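# Put a slip sheet and upright module in each crate

## Task

In every crate, lay exactly one thin slip sheet flat on the crate floor and stand exactly one small metal module on top of that sheet, keeping the module in the same orientation it has now. Afterwards, return every tool to the stand slot it came from, unlock it, and take the arm well away from all tools (a tool still locked on counts as part of the arm).

## Robot and tools

Robot: a single FANUC CRX-5iA arm with a tool changer at its wrist. Three tools hang in a stand: grip50 (parallel gripper, 50 mm stroke), grip85 (parallel gripper, 85 mm stroke) and cup (suction). Only one can be locked on at a time. Cameras: cam_head_left and cam_head_right (896x504) and cam_wrist (504x504, fisheye). Loose objects may occasionally get nudged by something outside your control. Nothing may leave the table.

Frames. The scene frame has its origin on the tabletop under the arm base, +z up, +y to the left when facing +x. Results report end_effector_position (metres) and end_effector_quat_wxyz of the changer face centre, whether or not a tool is on; at long reach this print can be slightly off. The face's own z axis points out away from the arm. Tool points in mm along face x, y, z: grip50 grip point (0, -25, 180); grip85 grip point (0, 0, 173) closed, 13 mm closer to the face when fully open; cup rim centre (0, 0, 175). Both grippers close along face x.

The row. Every motion command is one row of 14 numbers, each in [-1, 1], in this order: dx, dy, dz, rx, ry, rz, tool/lock, grip50_position, grip50_force_limit, grip50_speed, grip85_position, grip85_force_limit, grip85_speed, cup_suction. The first six are an offset (not a pose) of the changer face, expressed in the face's own axes, measured from the face pose at the start of the action; 1.0 equals 0.6 m for dx, dy, dz and 180 degrees for the rotation vector rx, ry, rz. lock: positive locks, negative unlocks (about 1 s), 0 keeps the previous command. Gripper position: +1 fully open; pads meet near -0.65 (grip50) or -0.8 (grip85); -1 closes until blocked. Force limit: -1 is about 20 N, +1 about 185 N (grip50) or 235 N (grip85). Speed: -1 about 20 mm/s, +1 about 150 mm/s. cup_suction above 0.01 is on, at or below 0.01 is off and vents; it persists between actions.

Tools (calls):
- execute_actions(actions): a list of actions; each action is a list of up to 15 rows, one per 1/30 s step, the last row repeating to fill 15 steps. All rows in an action are offsets from that action's starting pose, not from the previous row. The first action of a call starts from the last reported pose. An empty list only returns state and images.
- move(target, speed, blocking): one row; the face follows a straight path toward the offset target (offset from the last reported pose), 0.5 to 10 s long, speed 0.002 to 0.5 m/s (default 0.25), rotation capped at twice that in rad/s. It does not avoid obstacles and can overshoot speed near full extension. With blocking=false it returns after 0.5 s; then use wait or stop before any new motion. The extra result line reads done, off_target, moving, held or fault, plus limits (paced = clipped; held = some steps blocked) and the distance left.
- wait(seconds 0 to 10): let time run holding the last command.
- stop(): brake the current move.
- zoom_image(camera, region [x0,y0,x1,y1], max 504x504 px).
- read_manual(section): licence text only.
- finished_scene(scene): ends the current scene irreversibly.

Motion limits: each step the commanded pose is clipped to 70 mm and 16 degrees from the measured pose, so large offsets take several actions. Position wins over orientation when both cannot be met. Hand target in the result shows where the controller is driving. A pose unreachable line means the clearance check altered the command.

Tool changing. Align the face with the tool plate within about 1 mm laterally and 1 degree of tilt, face -y toward the fork's open side. When plate_near is 1, send lock +1 and wait for locked 1. The tool then boots (readings n/a); a gripper closes then opens by itself, so nothing should be between its fingers. To remove from the stand: raise 10 to 30 mm (about 20), slide at least 110 mm in face -y out of the fork, then lift. Return by reversing that path; when in_stand is 1, keep still, send lock -1 and wait for unlocked 1. Unlocking elsewhere is refused (unlock_refused 1). Slots are 180 mm apart; fork arms sit 40 to 70 mm either side along face x, their tips 45 mm toward the open side, tops 18 mm under a hung plate's face. The changer is 63 mm wide; its contact block sticks out 46 mm on face -y, its lock motor 58 mm on +y.

Gripping: command position -1 and hold it; success is object_status 2 (0 moving, 1 blocked opening, 2 blocked closing, 3 at target or pads met; thin items may show 3). Changing position by 0.01 or more resets status. Measured counts: grip50 opening mm about (250 - count) x 0.202; grip85 counts 78 about 60 mm, 130 about 40 mm, 180 about 20 mm, 230 closed. Suction: put the whole rim on a flat smooth area away from edges and holes; cup_part_present turns 1 at vacuum 0.5. The cup pulls the part up to 12 mm closer. Release by setting down, suction off, rise 15 mm. Unlocking the cup drops its load.

Avoid: pressing past a contact (the arm is stiff); a joint torque at its limit (147 N m for waist, shoulder, elbow; 36.8 N m for the wrist joints, including load) or 150 N external force stops the arm for 10 s. Fast or heavy or off-centre loads can slip. Motor heat builds while holding loads; heed MOTOR HOT warnings. Move smoothly and avoid drops and hard hits.

Each tool is called after ">>>" by a JSON object that holds its "op" and its "data".

## Session

>>> {"op": "execute_actions", "data": {"actions": []}}

Scene clock: 0.00 s.
end_effector_position=(+0.1674, +0.2032, +0.3573) locked=0 unlocked=1 plate_near=0 in_stand=0 unlock_refused=0 tool_id=none grip50_position_measured=n/a grip50_object_status=n/a grip85_position_measured=n/a grip85_object_status=n/a cup_suction_measured=n/a cup_part_present=n/a end_effector_quat_wxyz=(+0.131, +0.560, +0.763, -0.295)
Joint positions: [ 1.782  0.355 -0.406 -0.019 -1.946 -1.923]
Joint velocities: [-0.001  0.001 -0.     0.001 -0.     0.001]
Hand target: +0.167, +0.203, +0.357; +0.131, +0.560, +0.763, -0.295

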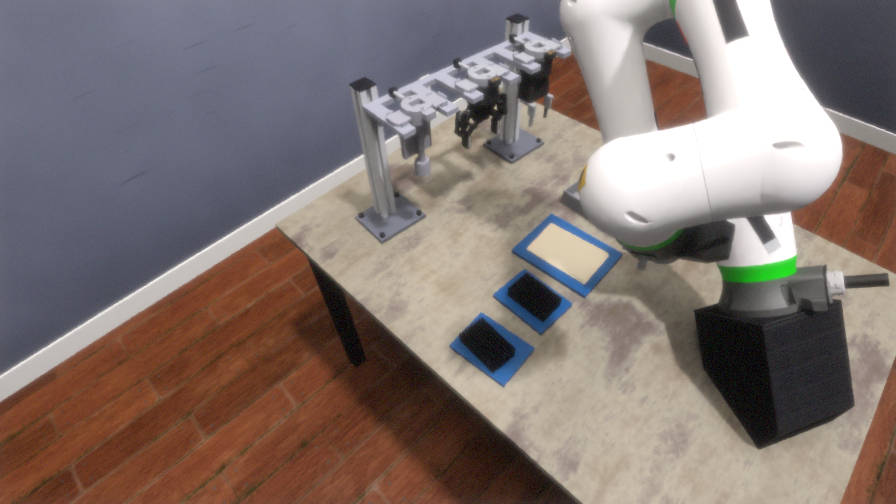

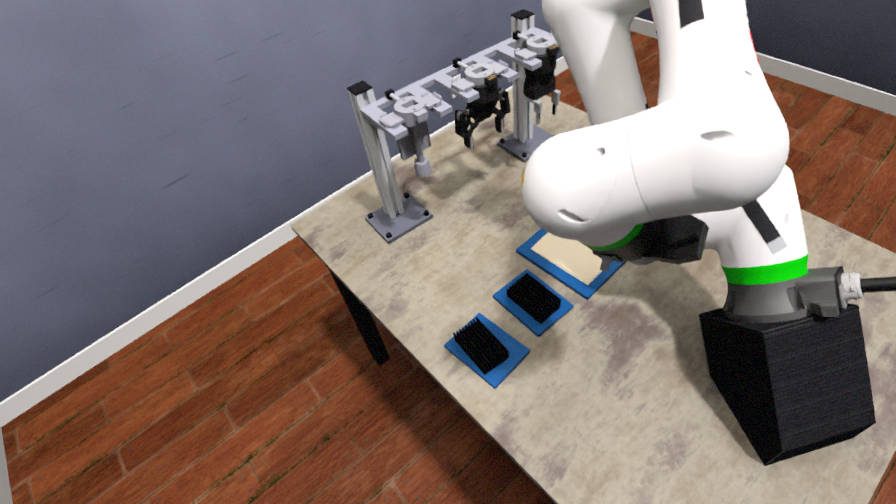

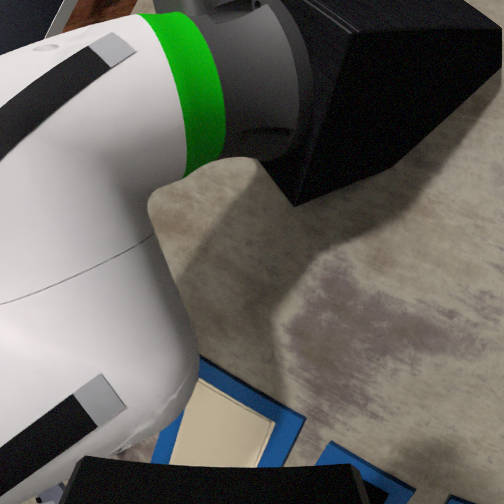

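>>> {"op": "move", "data": {"target": [-0.465,0.067,-0.015,-0.0753,0.196,0.0934,0,1,0,0,1,0,0,0]}}

Scene clock: 13.20 s.
end_effector_position=(+0.3016, -0.0006, +0.4991) locked=0 unlocked=1 plate_near=0 in_stand=0 unlock_refused=0 tool_id=none grip50_position_measured=n/a grip50_object_status=n/a grip85_position_measured=n/a grip85_object_status=n/a cup_suction_measured=n/a cup_part_present=n/a end_effector_quat_wxyz=(-0.001, +0.708, +0.706, -0.001)
Joint positions: [ 2.377 -0.486 -0.425  0.089 -2.426 -2.502]
Joint velocities: [ 0.002 -0.     0.001  0.     0.    -0.001]
Hand target: +0.302, -0.001, +0.499; -0.001, +0.708, +0.706, -0.001
Off the commanded pose: 0.002 m, 0 deg.
move: done

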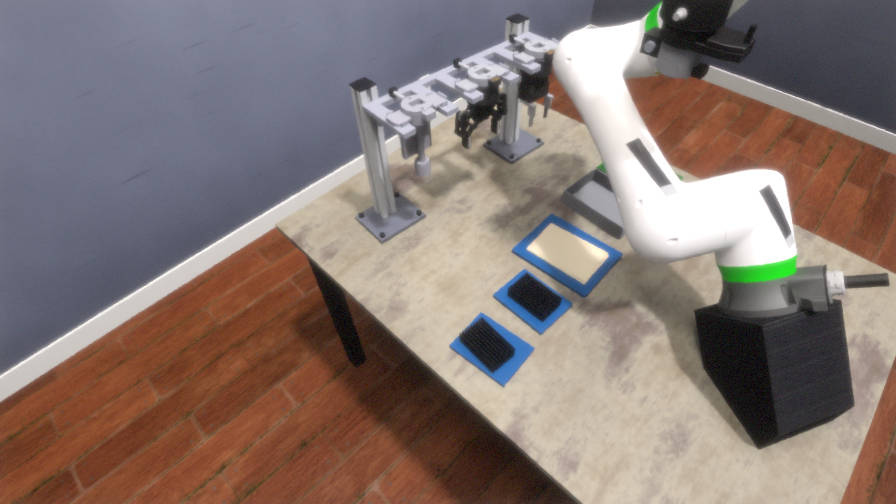

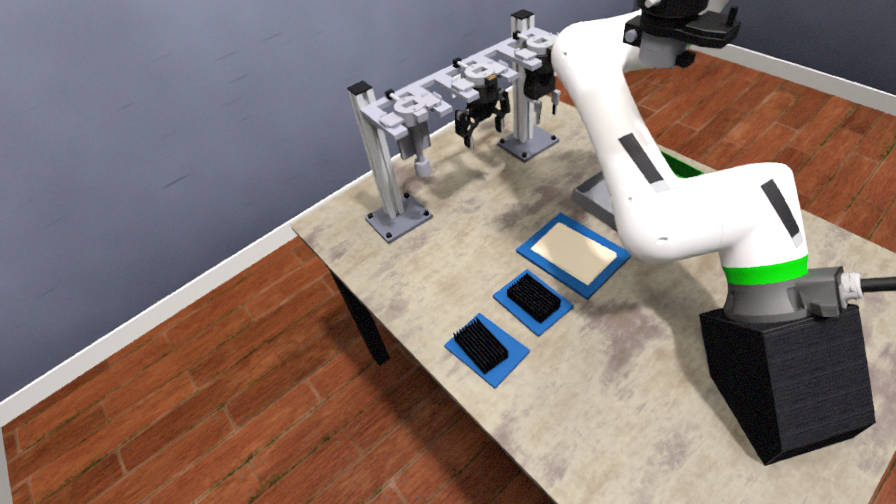

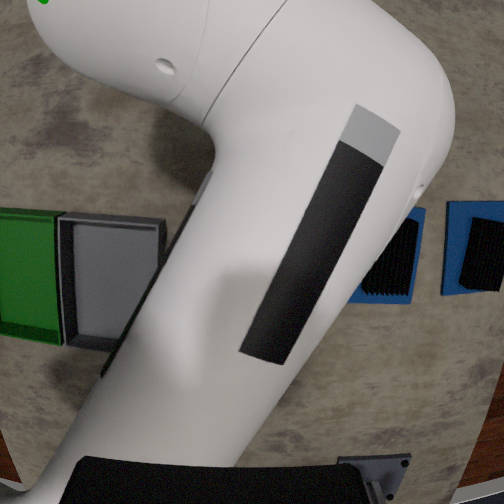

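>>> {"op": "move", "data": {"target": [0.5,0,0.1,0,0,0,0,1,0,0,1,0,0,0]}}

>>> {"op": "move", "data": {"target": [0,0.3,0,0,0,0,0,1,0,0,1,0,0,0]}}

Scene clock: 29.63 s.
end_effector_position=(+0.3008, +0.2992, +0.4398) locked=0 unlocked=1 plate_near=0 in_stand=0 unlock_refused=0 tool_id=none grip50_position_measured=n/a grip50_object_status=n/a grip85_position_measured=n/a grip85_object_status=n/a cup_suction_measured=n/a cup_part_present=n/a end_effector_quat_wxyz=(-0.001, +0.708, +0.706, -0.001)
Joint positions: [ 1.731  0.193 -0.305  0.502 -1.709 -1.995]
Joint velocities: [-0.001  0.001  0.001  0.001  0.001 -0.   ]
Hand target: +0.301, +0.299, +0.440; -0.001, +0.708, +0.706, -0.001
Off the commanded pose: 0.001 m, 0 deg.
move: done

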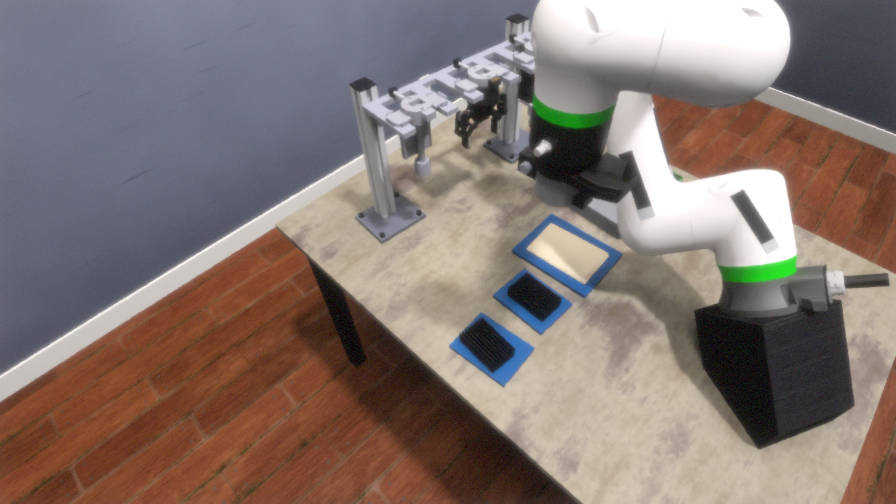

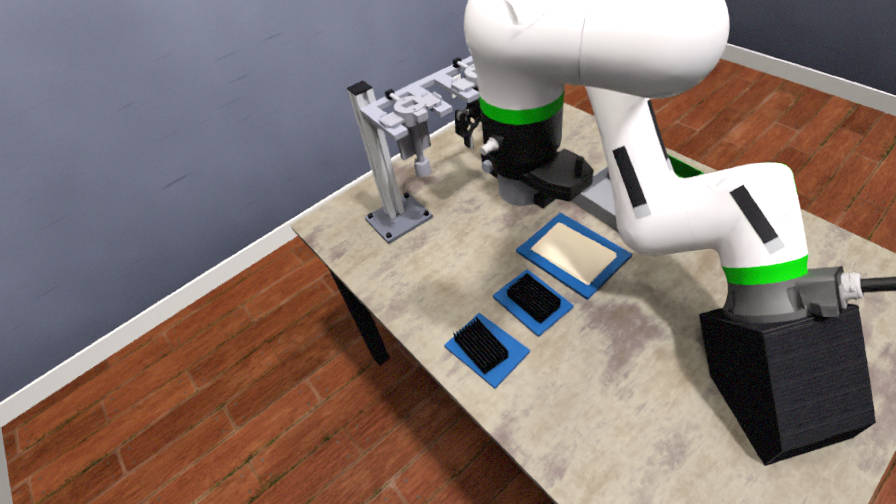

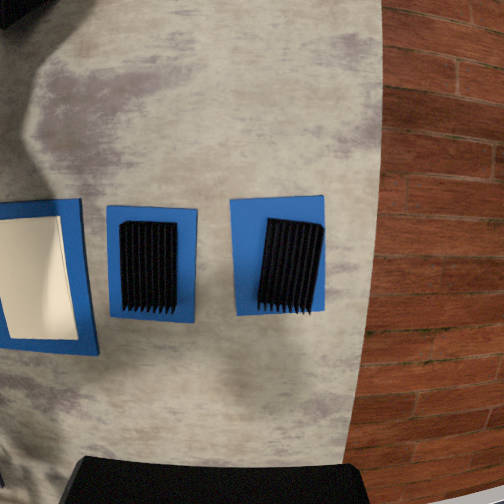

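Scene clock: 30.77 s.
end_effector_position=(+0.4806, +0.2989, +0.4392) locked=0 unlocked=1 plate_near=0 in_stand=0 unlock_refused=0 tool_id=none grip50_position_measured=n/a grip50_object_status=n/a grip85_position_measured=n/a grip85_object_status=n/a cup_suction_measured=n/a cup_part_present=n/a end_effector_quat_wxyz=(-0.000, +0.708, +0.706, -0.001)
Joint positions: [ 1.425  0.203 -0.07   0.674 -1.738 -1.632]
Joint velocities: [-0.002  0.001  0.001  0.001 -0.001  0.001]
Hand target: +0.481, +0.299, +0.439; -0.000, +0.708, +0.706, -0.001
Off the commanded pose: 0.000 m, 0 deg.
move: done

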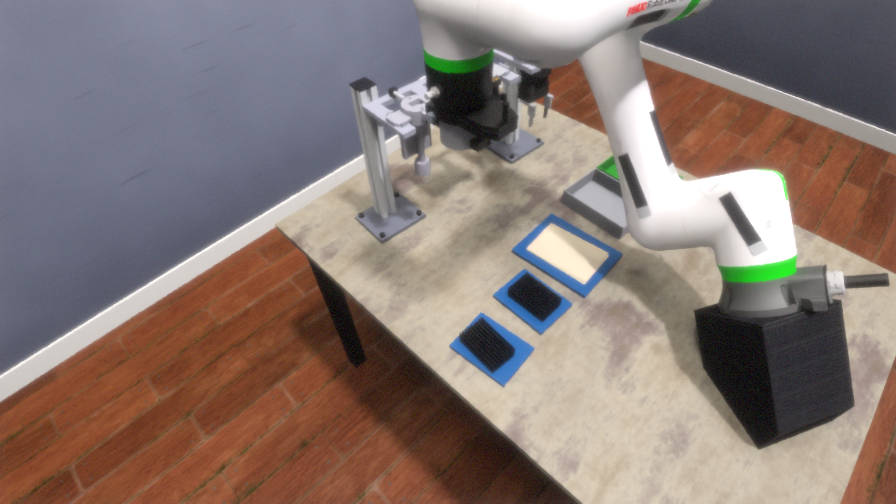

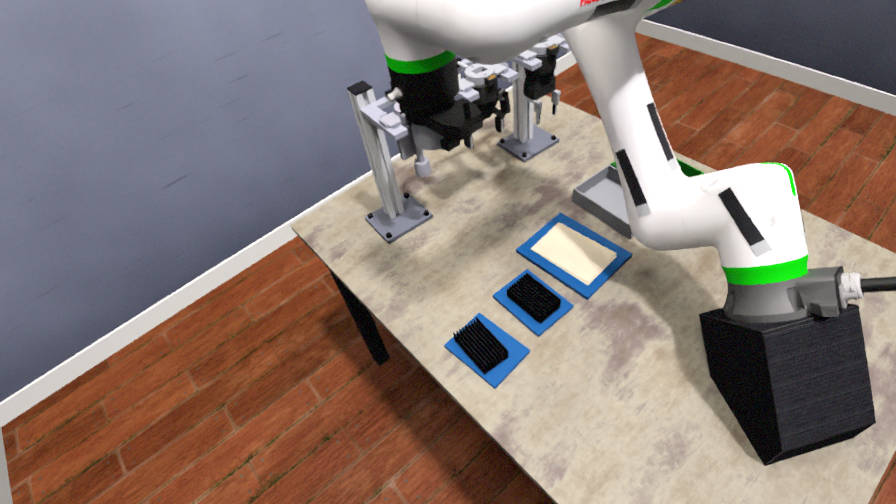

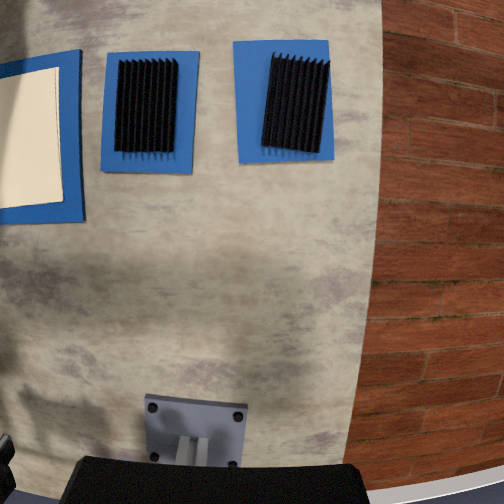

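>>> {"op": "move", "data": {"target": [-0.25,0.25,0,0,0,0,0,1,0,0,1,0,0,0]}}

Scene clock: 34.30 s.
end_effector_position=(+0.6303, +0.1486, +0.4387) locked=0 unlocked=1 plate_near=0 in_stand=0 unlock_refused=0 tool_id=none grip50_position_measured=n/a grip50_object_status=n/a grip85_position_measured=n/a grip85_object_status=n/a cup_suction_measured=n/a cup_part_present=n/a end_effector_quat_wxyz=(-0.000, +0.708, +0.706, -0.002)
Joint positions: [ 1.178  0.012  0.032  0.781 -1.794 -1.247]
Joint velocities: [-0.     0.001  0.001  0.    -0.001  0.001]
Hand target: +0.630, +0.149, +0.439; -0.000, +0.708, +0.706, -0.001
Off the commanded pose: 0.000 m, 0 deg.
move: done

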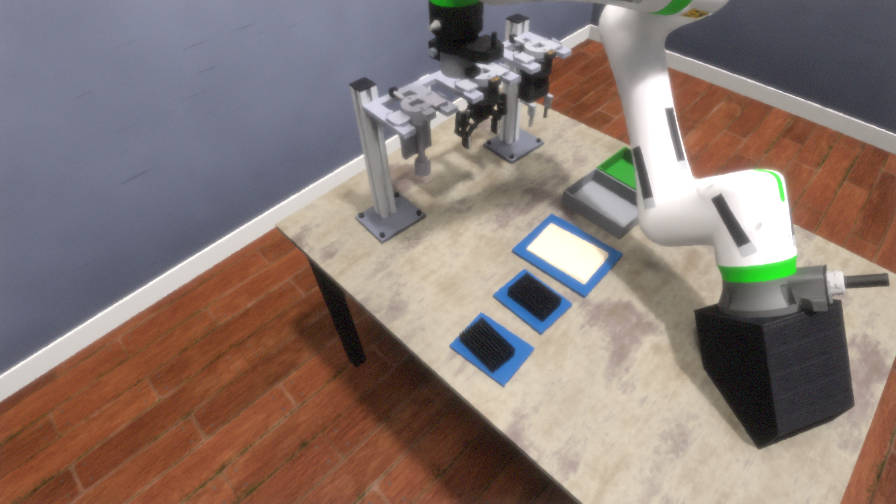

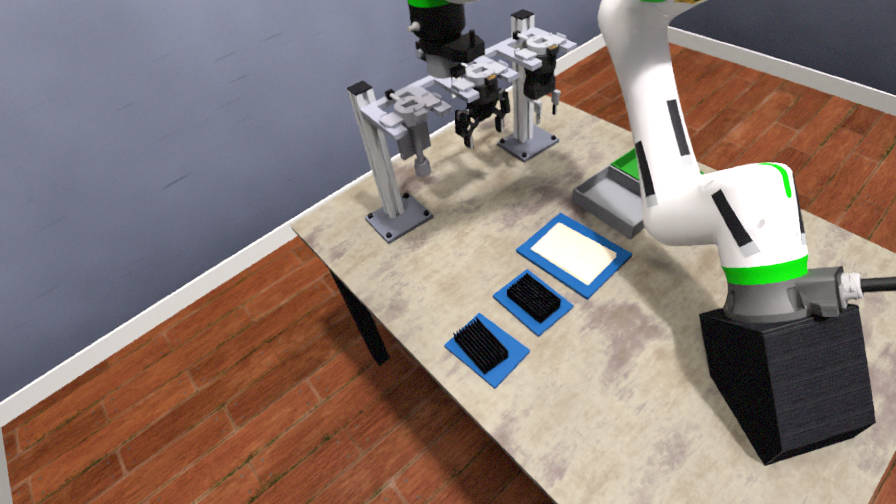

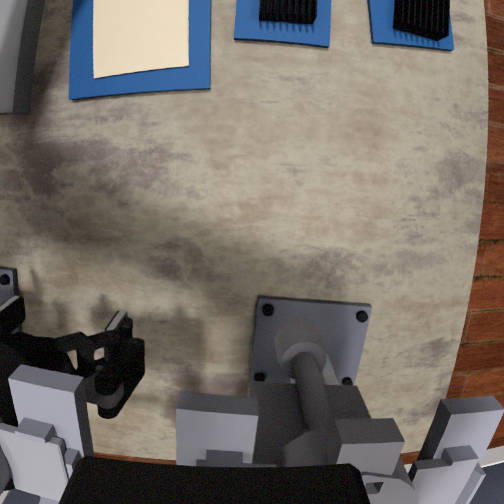

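>>> {"op": "move", "data": {"target": [0.068,0.1,0.03,0,0,0,0,1,0,0,1,0,0,0]}}

Scene clock: 38.40 s.
end_effector_position=(+0.6902, +0.1894, +0.4207) locked=0 unlocked=1 plate_near=0 in_stand=0 unlock_refused=0 tool_id=none grip50_position_measured=n/a grip50_object_status=n/a grip85_position_measured=n/a grip85_object_status=n/a cup_suction_measured=n/a cup_part_present=n/a end_effector_quat_wxyz=(-0.000, +0.708, +0.706, -0.002)
Joint positions: [ 1.069  0.181  0.239  0.797 -1.742 -1.142]
Joint velocities: [-0.001  0.001  0.    -0.001 -0.002 -0.   ]
Hand target: +0.690, +0.189, +0.421; -0.000, +0.708, +0.706, -0.002
Off the commanded pose: 0.000 m, 0 deg.
move: done

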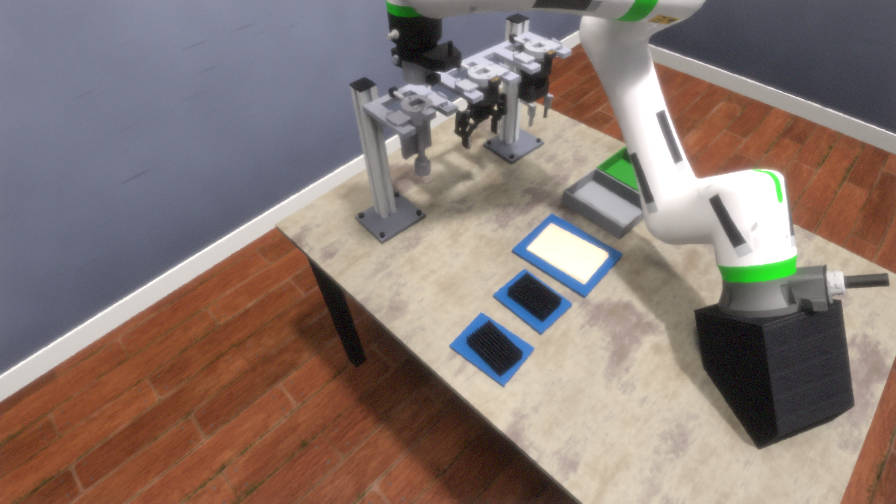

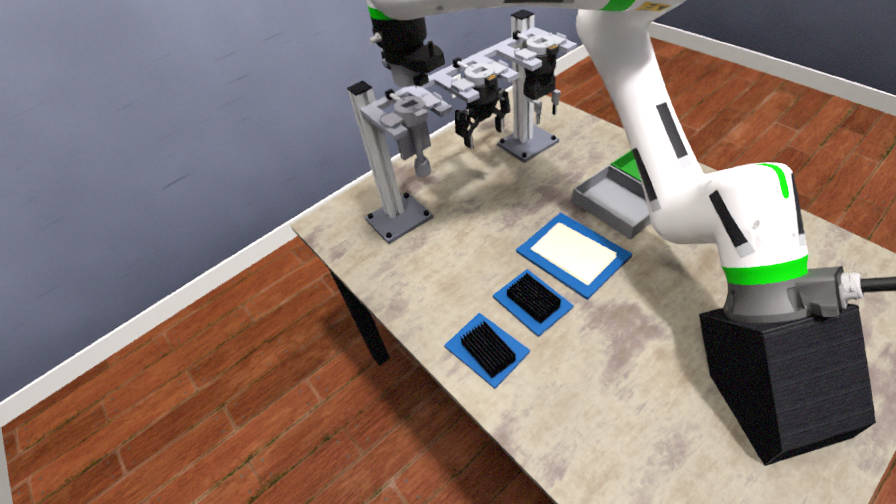

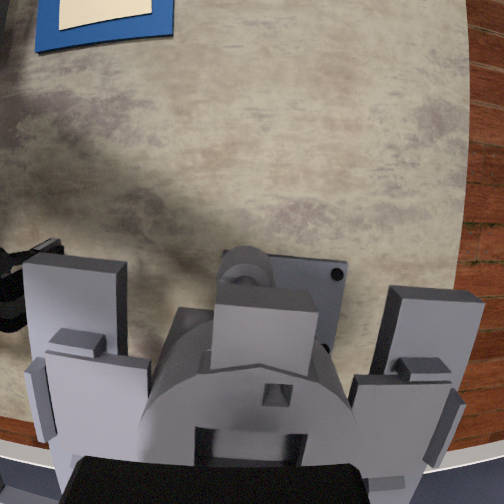

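>>> {"op": "move", "data": {"target": [0.005,0,0.07,0,0,0.017,0,1,0,0,1,0,0,0], "speed": 0.1}}

Scene clock: 44.70 s.
end_effector_position=(+0.6901, +0.1924, +0.3788) locked=0 unlocked=1 plate_near=0 in_stand=0 unlock_refused=0 tool_id=none grip50_position_measured=n/a grip50_object_status=n/a grip85_position_measured=n/a grip85_object_status=n/a cup_suction_measured=n/a cup_part_present=n/a end_effector_quat_wxyz=(-0.000, +0.727, +0.687, -0.001)
Joint positions: [ 1.011  0.172  0.157  0.795 -1.651 -1.207]
Joint velocities: [-0.001  0.    -0.     0.     0.001 -0.001]
Hand target: +0.690, +0.192, +0.379; +0.000, +0.727, +0.687, -0.001
Off the commanded pose: 0.000 m, 0 deg.
move: done

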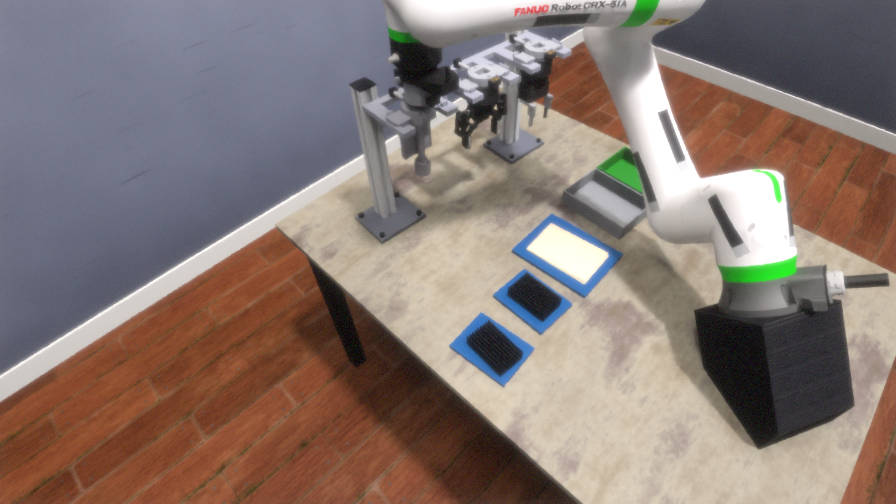

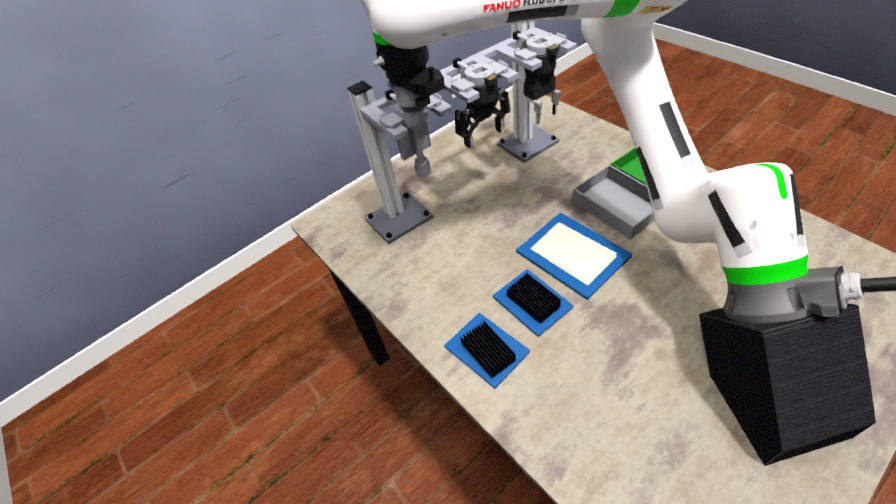

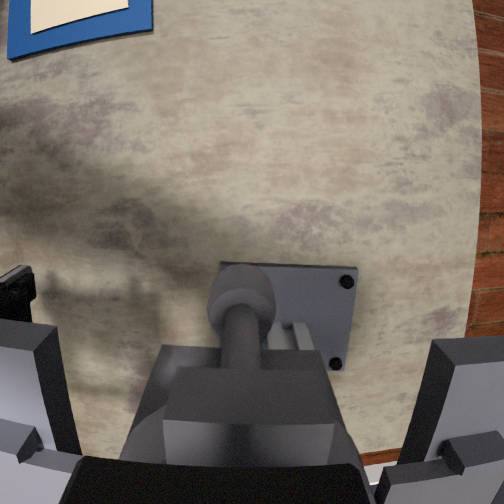

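>>> {"op": "move", "data": {"target": [0.005,0.008,0.03,0,0,0.002,0,1,0,0,1,0,0,0], "speed": 0.03}}

>>> {"op": "zoom_image", "data": {"camera": "cam_head_right", "region": [350,50,470,140]}}

>>> {"op": "zoom_image", "data": {"camera": "cam_wrist", "region": [0,380,504,504]}}

Scene clock: 62.37 s.
end_effector_position=(+0.6925, +0.1933, +0.3739) locked=0 unlocked=1 plate_near=0 in_stand=0 unlock_refused=0 tool_id=none grip50_position_measured=n/a grip50_object_status=n/a grip85_position_measured=n/a grip85_object_status=n/a cup_suction_measured=n/a cup_part_present=n/a end_effector_quat_wxyz=(+0.000, +0.728, +0.686, +0.001)
Joint positions: [ 1.002  0.174  0.153  0.798 -1.635 -1.207]
Joint velocities: [-0.001  0.001  0.     0.     0.001 -0.001]
Hand target: +0.693, +0.193, +0.374; +0.000, +0.728, +0.686, +0.001
Off the commanded pose: 0.013 m, 0 deg.
FORCE FAULT: contact force on the arm reached its limit, and the arm stopped for 10 seconds. The contact can be on any part of the arm, not only on its tool. That time counts as 20 of the actions that you can send in this scene. The arm's remaining commands of this call were not run. The arm holds still and accepts commands again. Move the arm away from the contact; if what it grips holds it there, let go first. Pushing or pulling that hard again can fault the arm again.
move: fault

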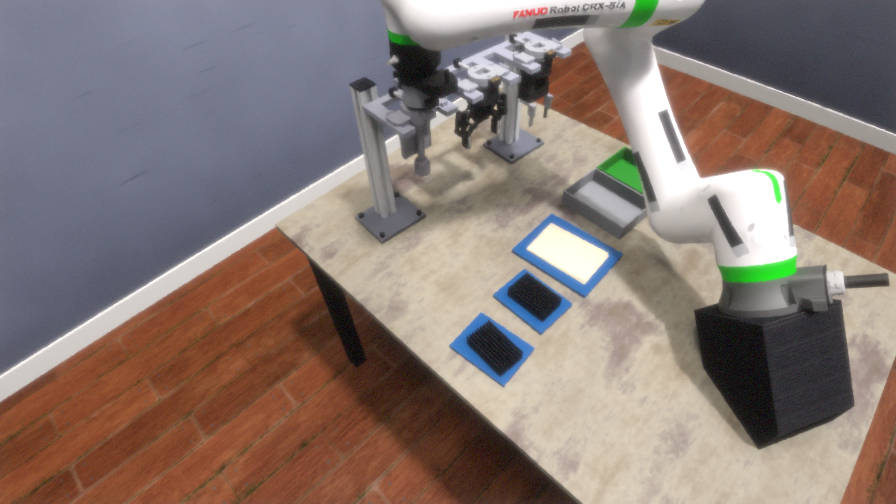

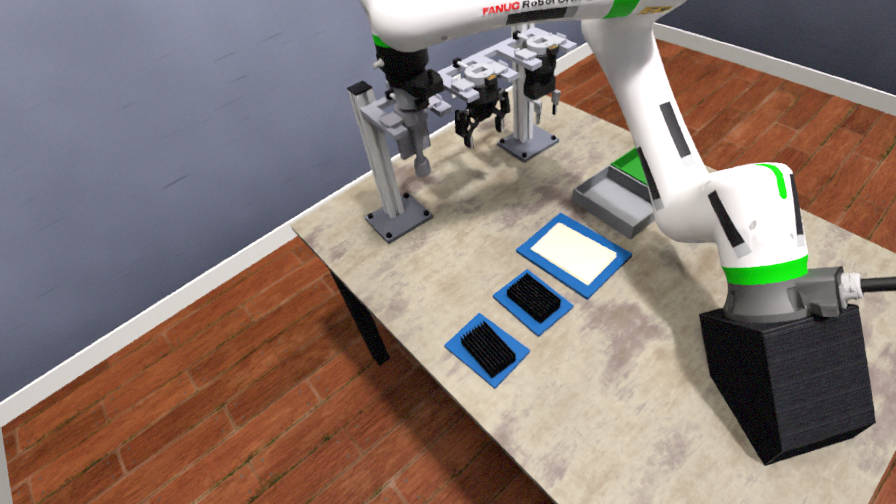

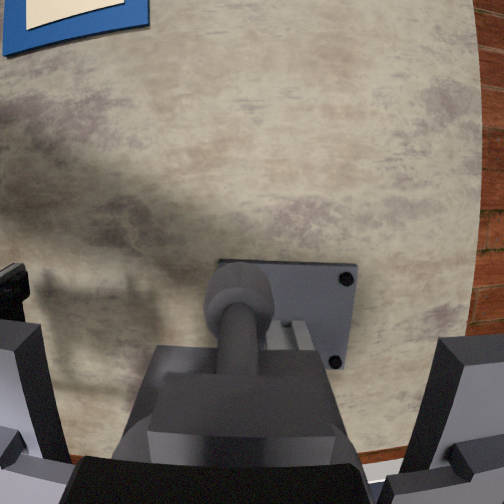

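Region (350, 50, 470, 140) of cam_head_right's 896x504 image, scaled by 4.200, with more detail than that image has; it fills the top 378 rows of this view, and the rest is white.

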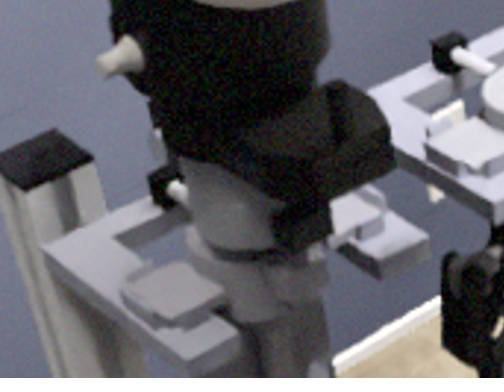

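Region (0, 380, 504, 504) of cam_wrist's 504x504 image, scaled by 1.000; it fills the top 124 rows of this view, and the rest is white.

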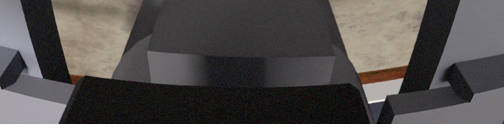

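>>> {"op": "move", "data": {"target": [0.0033,0,-0.003,0,0,0,0,1,0,0,1,0,0,0], "speed": 0.01}}

>>> {"op": "zoom_image", "data": {"camera": "cam_head_right", "region": [380,80,440,130]}}

>>> {"op": "zoom_image", "data": {"camera": "cam_head_left", "region": [385,75,445,125]}}

Scene clock: 68.73 s.
end_effector_position=(+0.6926, +0.1952, +0.3757) locked=0 unlocked=1 plate_near=0 in_stand=0 unlock_refused=0 tool_id=none grip50_position_measured=n/a grip50_object_status=n/a grip85_position_measured=n/a grip85_object_status=n/a cup_suction_measured=n/a cup_part_present=n/a end_effector_quat_wxyz=(+0.000, +0.728, +0.686, +0.001)
Joint positions: [ 1.005  0.178  0.159  0.798 -1.639 -1.208]
Joint velocities: [ 0.001 -0.    -0.001 -0.     0.     0.   ]
Hand target: +0.693, +0.195, +0.376; +0.000, +0.728, +0.686, +0.001
Off the commanded pose: 0.000 m, 0 deg.
move: done

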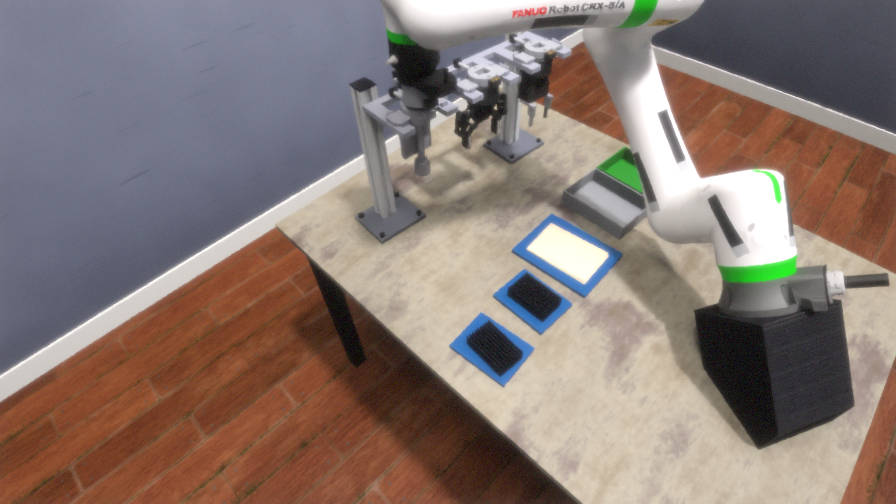

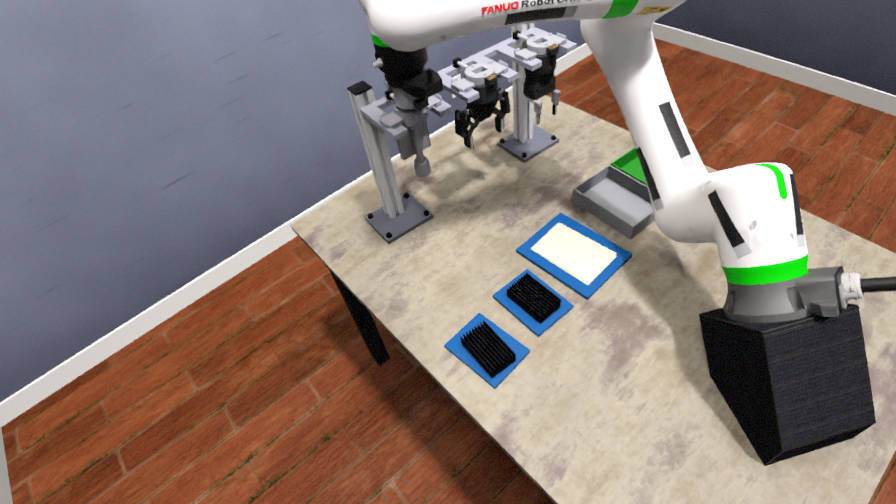

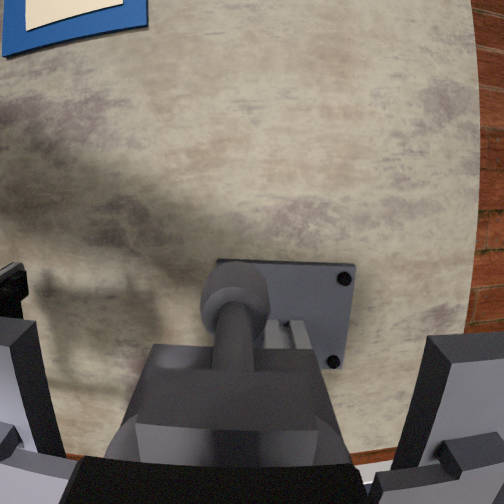

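Region (380, 80, 440, 130) of cam_head_right's 896x504 image, scaled by 8.400, with more detail than that image has.

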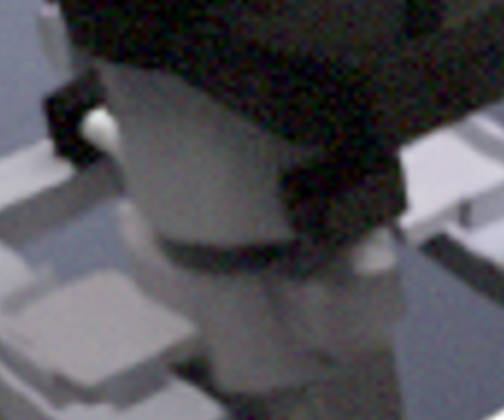

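Region (385, 75, 445, 125) of cam_head_left's 896x504 image, scaled by 8.400, with more detail than that image has.

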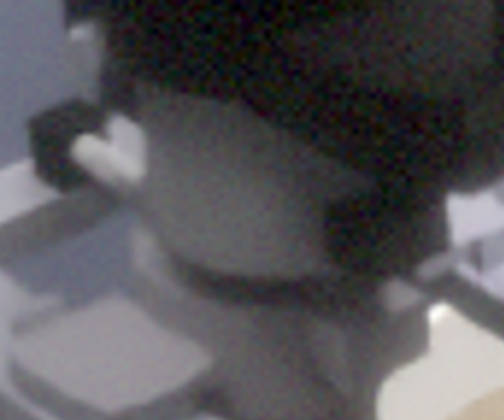

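>>> {"op": "move", "data": {"target": [0.0005,0,0.0045,0,0,0,0,1,0,0,1,0,0,0], "speed": 0.003}}

Scene clock: 72.13 s.
end_effector_position=(+0.6926, +0.1955, +0.3732) locked=0 unlocked=1 plate_near=0 in_stand=0 unlock_refused=0 tool_id=none grip50_position_measured=n/a grip50_object_status=n/a grip85_position_measured=n/a grip85_object_status=n/a cup_suction_measured=n/a cup_part_present=n/a end_effector_quat_wxyz=(+0.000, +0.728, +0.686, +0.001)
Joint positions: [ 1.002  0.178  0.155  0.798 -1.634 -1.208]
Joint velocities: [-0.     0.    -0.001  0.    -0.002 -0.001]
Hand target: +0.693, +0.196, +0.373; +0.000, +0.728, +0.686, +0.001
Off the commanded pose: 0.000 m, 0 deg.
move: done

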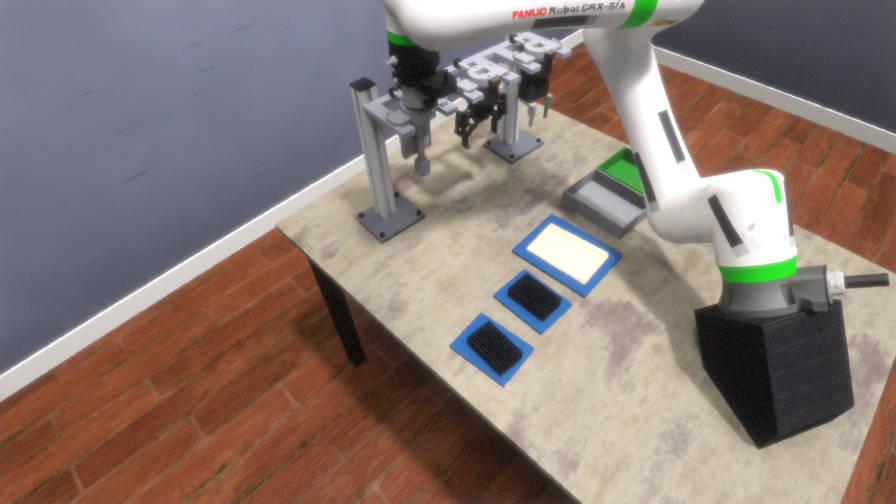

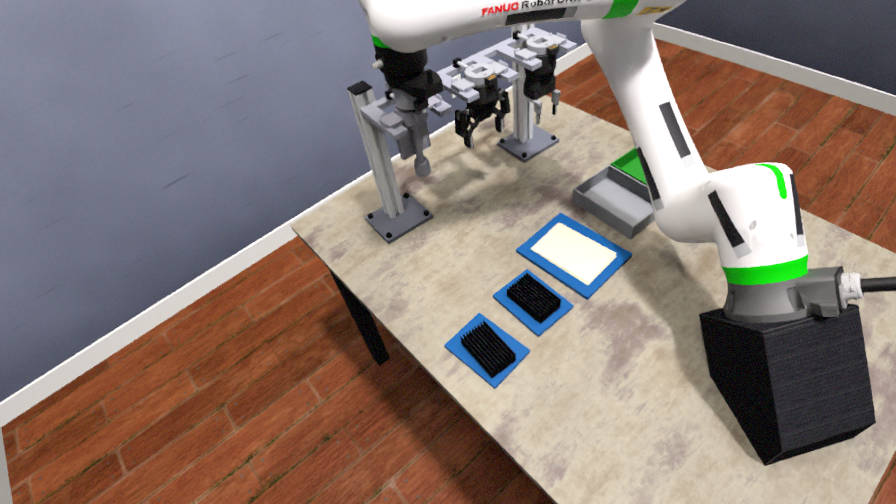

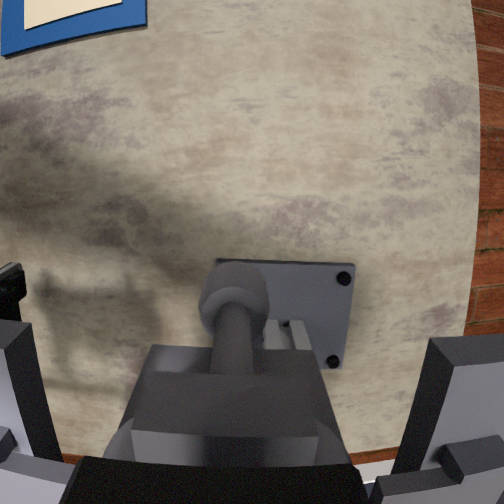

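>>> {"op": "move", "data": {"target": [0,0,0.0015,0,0,0,0,1,0,0,1,0,0,0], "speed": 0.002}}

Scene clock: 84.10 s.
end_effector_position=(+0.6928, +0.1954, +0.3739) locked=0 unlocked=1 plate_near=0 in_stand=0 unlock_refused=0 tool_id=none grip50_position_measured=n/a grip50_object_status=n/a grip85_position_measured=n/a grip85_object_status=n/a cup_suction_measured=n/a cup_part_present=n/a end_effector_quat_wxyz=(+0.001, +0.728, +0.686, +0.002)
Joint positions: [ 1.003  0.177  0.154  0.799 -1.632 -1.209]
Joint velocities: [ 0.     0.     0.    -0.     0.001  0.001]
Hand target: +0.693, +0.195, +0.374; +0.001, +0.728, +0.686, +0.002
Off the commanded pose: 0.002 m, 0 deg.
FORCE FAULT: contact force on the arm reached its limit, and the arm stopped for 10 seconds. The contact can be on any part of the arm, not only on its tool. That time counts as 20 of the actions that you can send in this scene. The arm's remaining commands of this call were not run. The arm holds still and accepts commands again. Move the arm away from the contact; if what it grips holds it there, let go first. Pushing or pulling that hard again can fault the arm again.
move: fault

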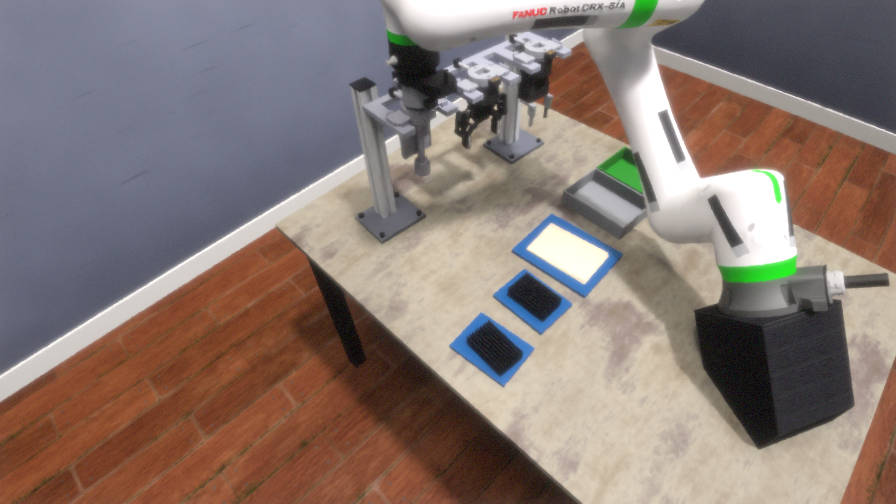

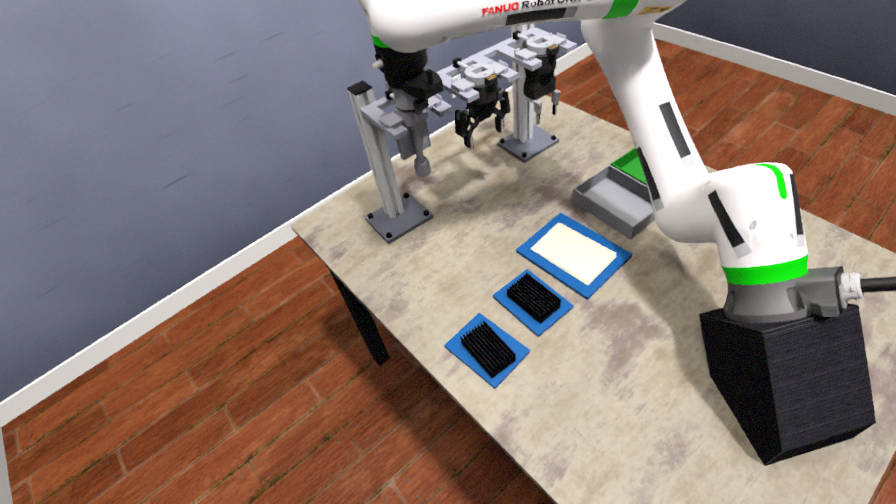

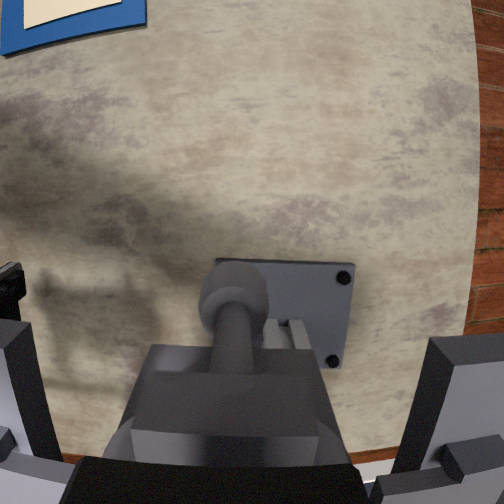

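>>> {"op": "move", "data": {"target": [0.0003,0.0055,-0.003,0,0,0,0,1,0,0,1,0,0,0], "speed": 0.01}}

>>> {"op": "zoom_image", "data": {"camera": "cam_head_right", "region": [380,80,440,130]}}

>>> {"op": "zoom_image", "data": {"camera": "cam_head_right", "region": [445,50,525,110]}}

Scene clock: 104.10 s.
end_effector_position=(+0.6961, +0.1954, +0.3757) locked=0 unlocked=1 plate_near=0 in_stand=0 unlock_refused=0 tool_id=none grip50_position_measured=n/a grip50_object_status=n/a grip85_position_measured=n/a grip85_object_status=n/a cup_suction_measured=n/a cup_part_present=n/a end_effector_quat_wxyz=(+0.001, +0.728, +0.686, +0.002)
Joint positions: [ 1.001  0.183  0.169  0.8   -1.637 -1.201]
Joint velocities: [-0.001 -0.    -0.     0.    -0.    -0.   ]
Hand target: +0.696, +0.195, +0.376; +0.001, +0.728, +0.686, +0.002
Off the commanded pose: 0.000 m, 0 deg.
move: done

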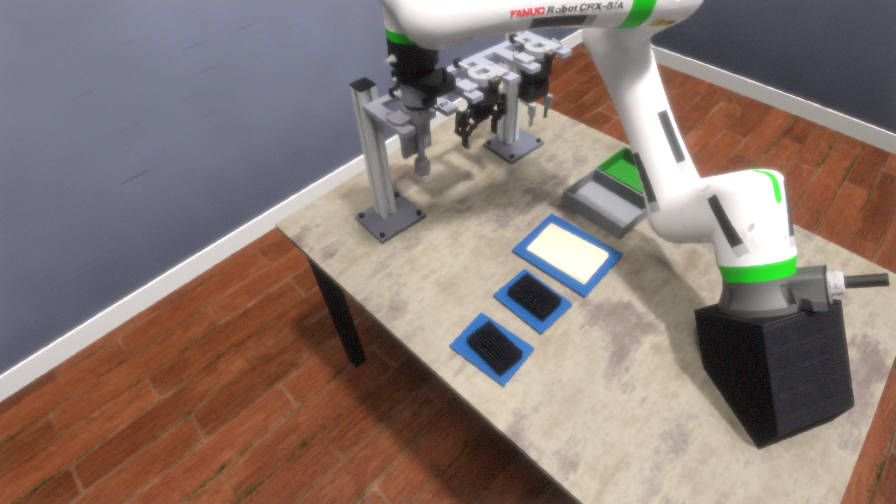

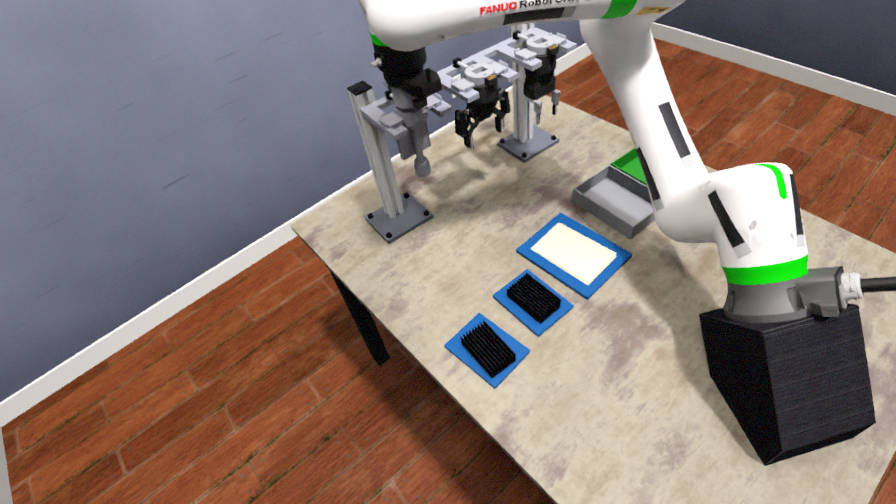

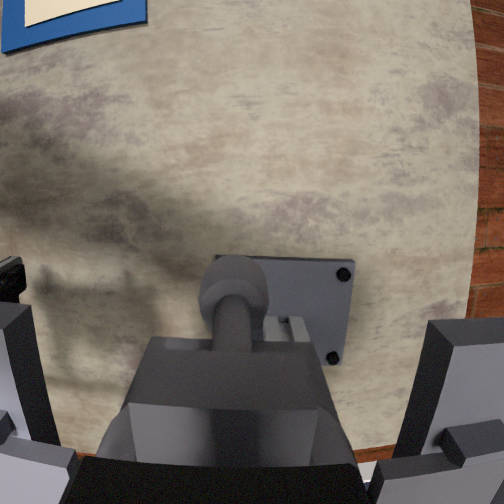

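Region (380, 80, 440, 130) of cam_head_right's 896x504 image, scaled by 8.400, with more detail than that image has.

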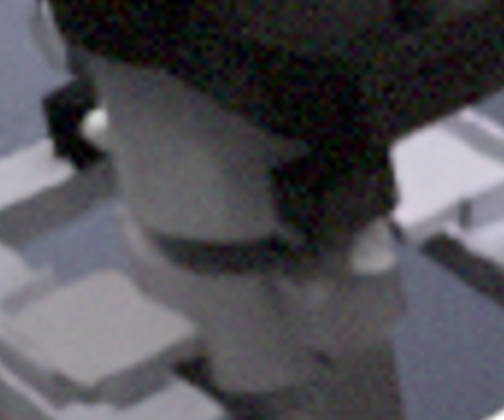

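Region (445, 50, 525, 110) of cam_head_right's 896x504 image, scaled by 6.300, with more detail than that image has; it fills the top 378 rows of this view, and the rest is white.

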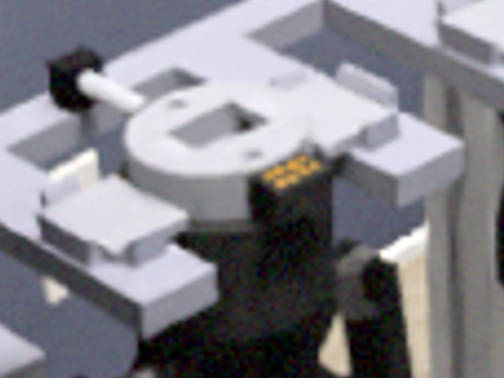

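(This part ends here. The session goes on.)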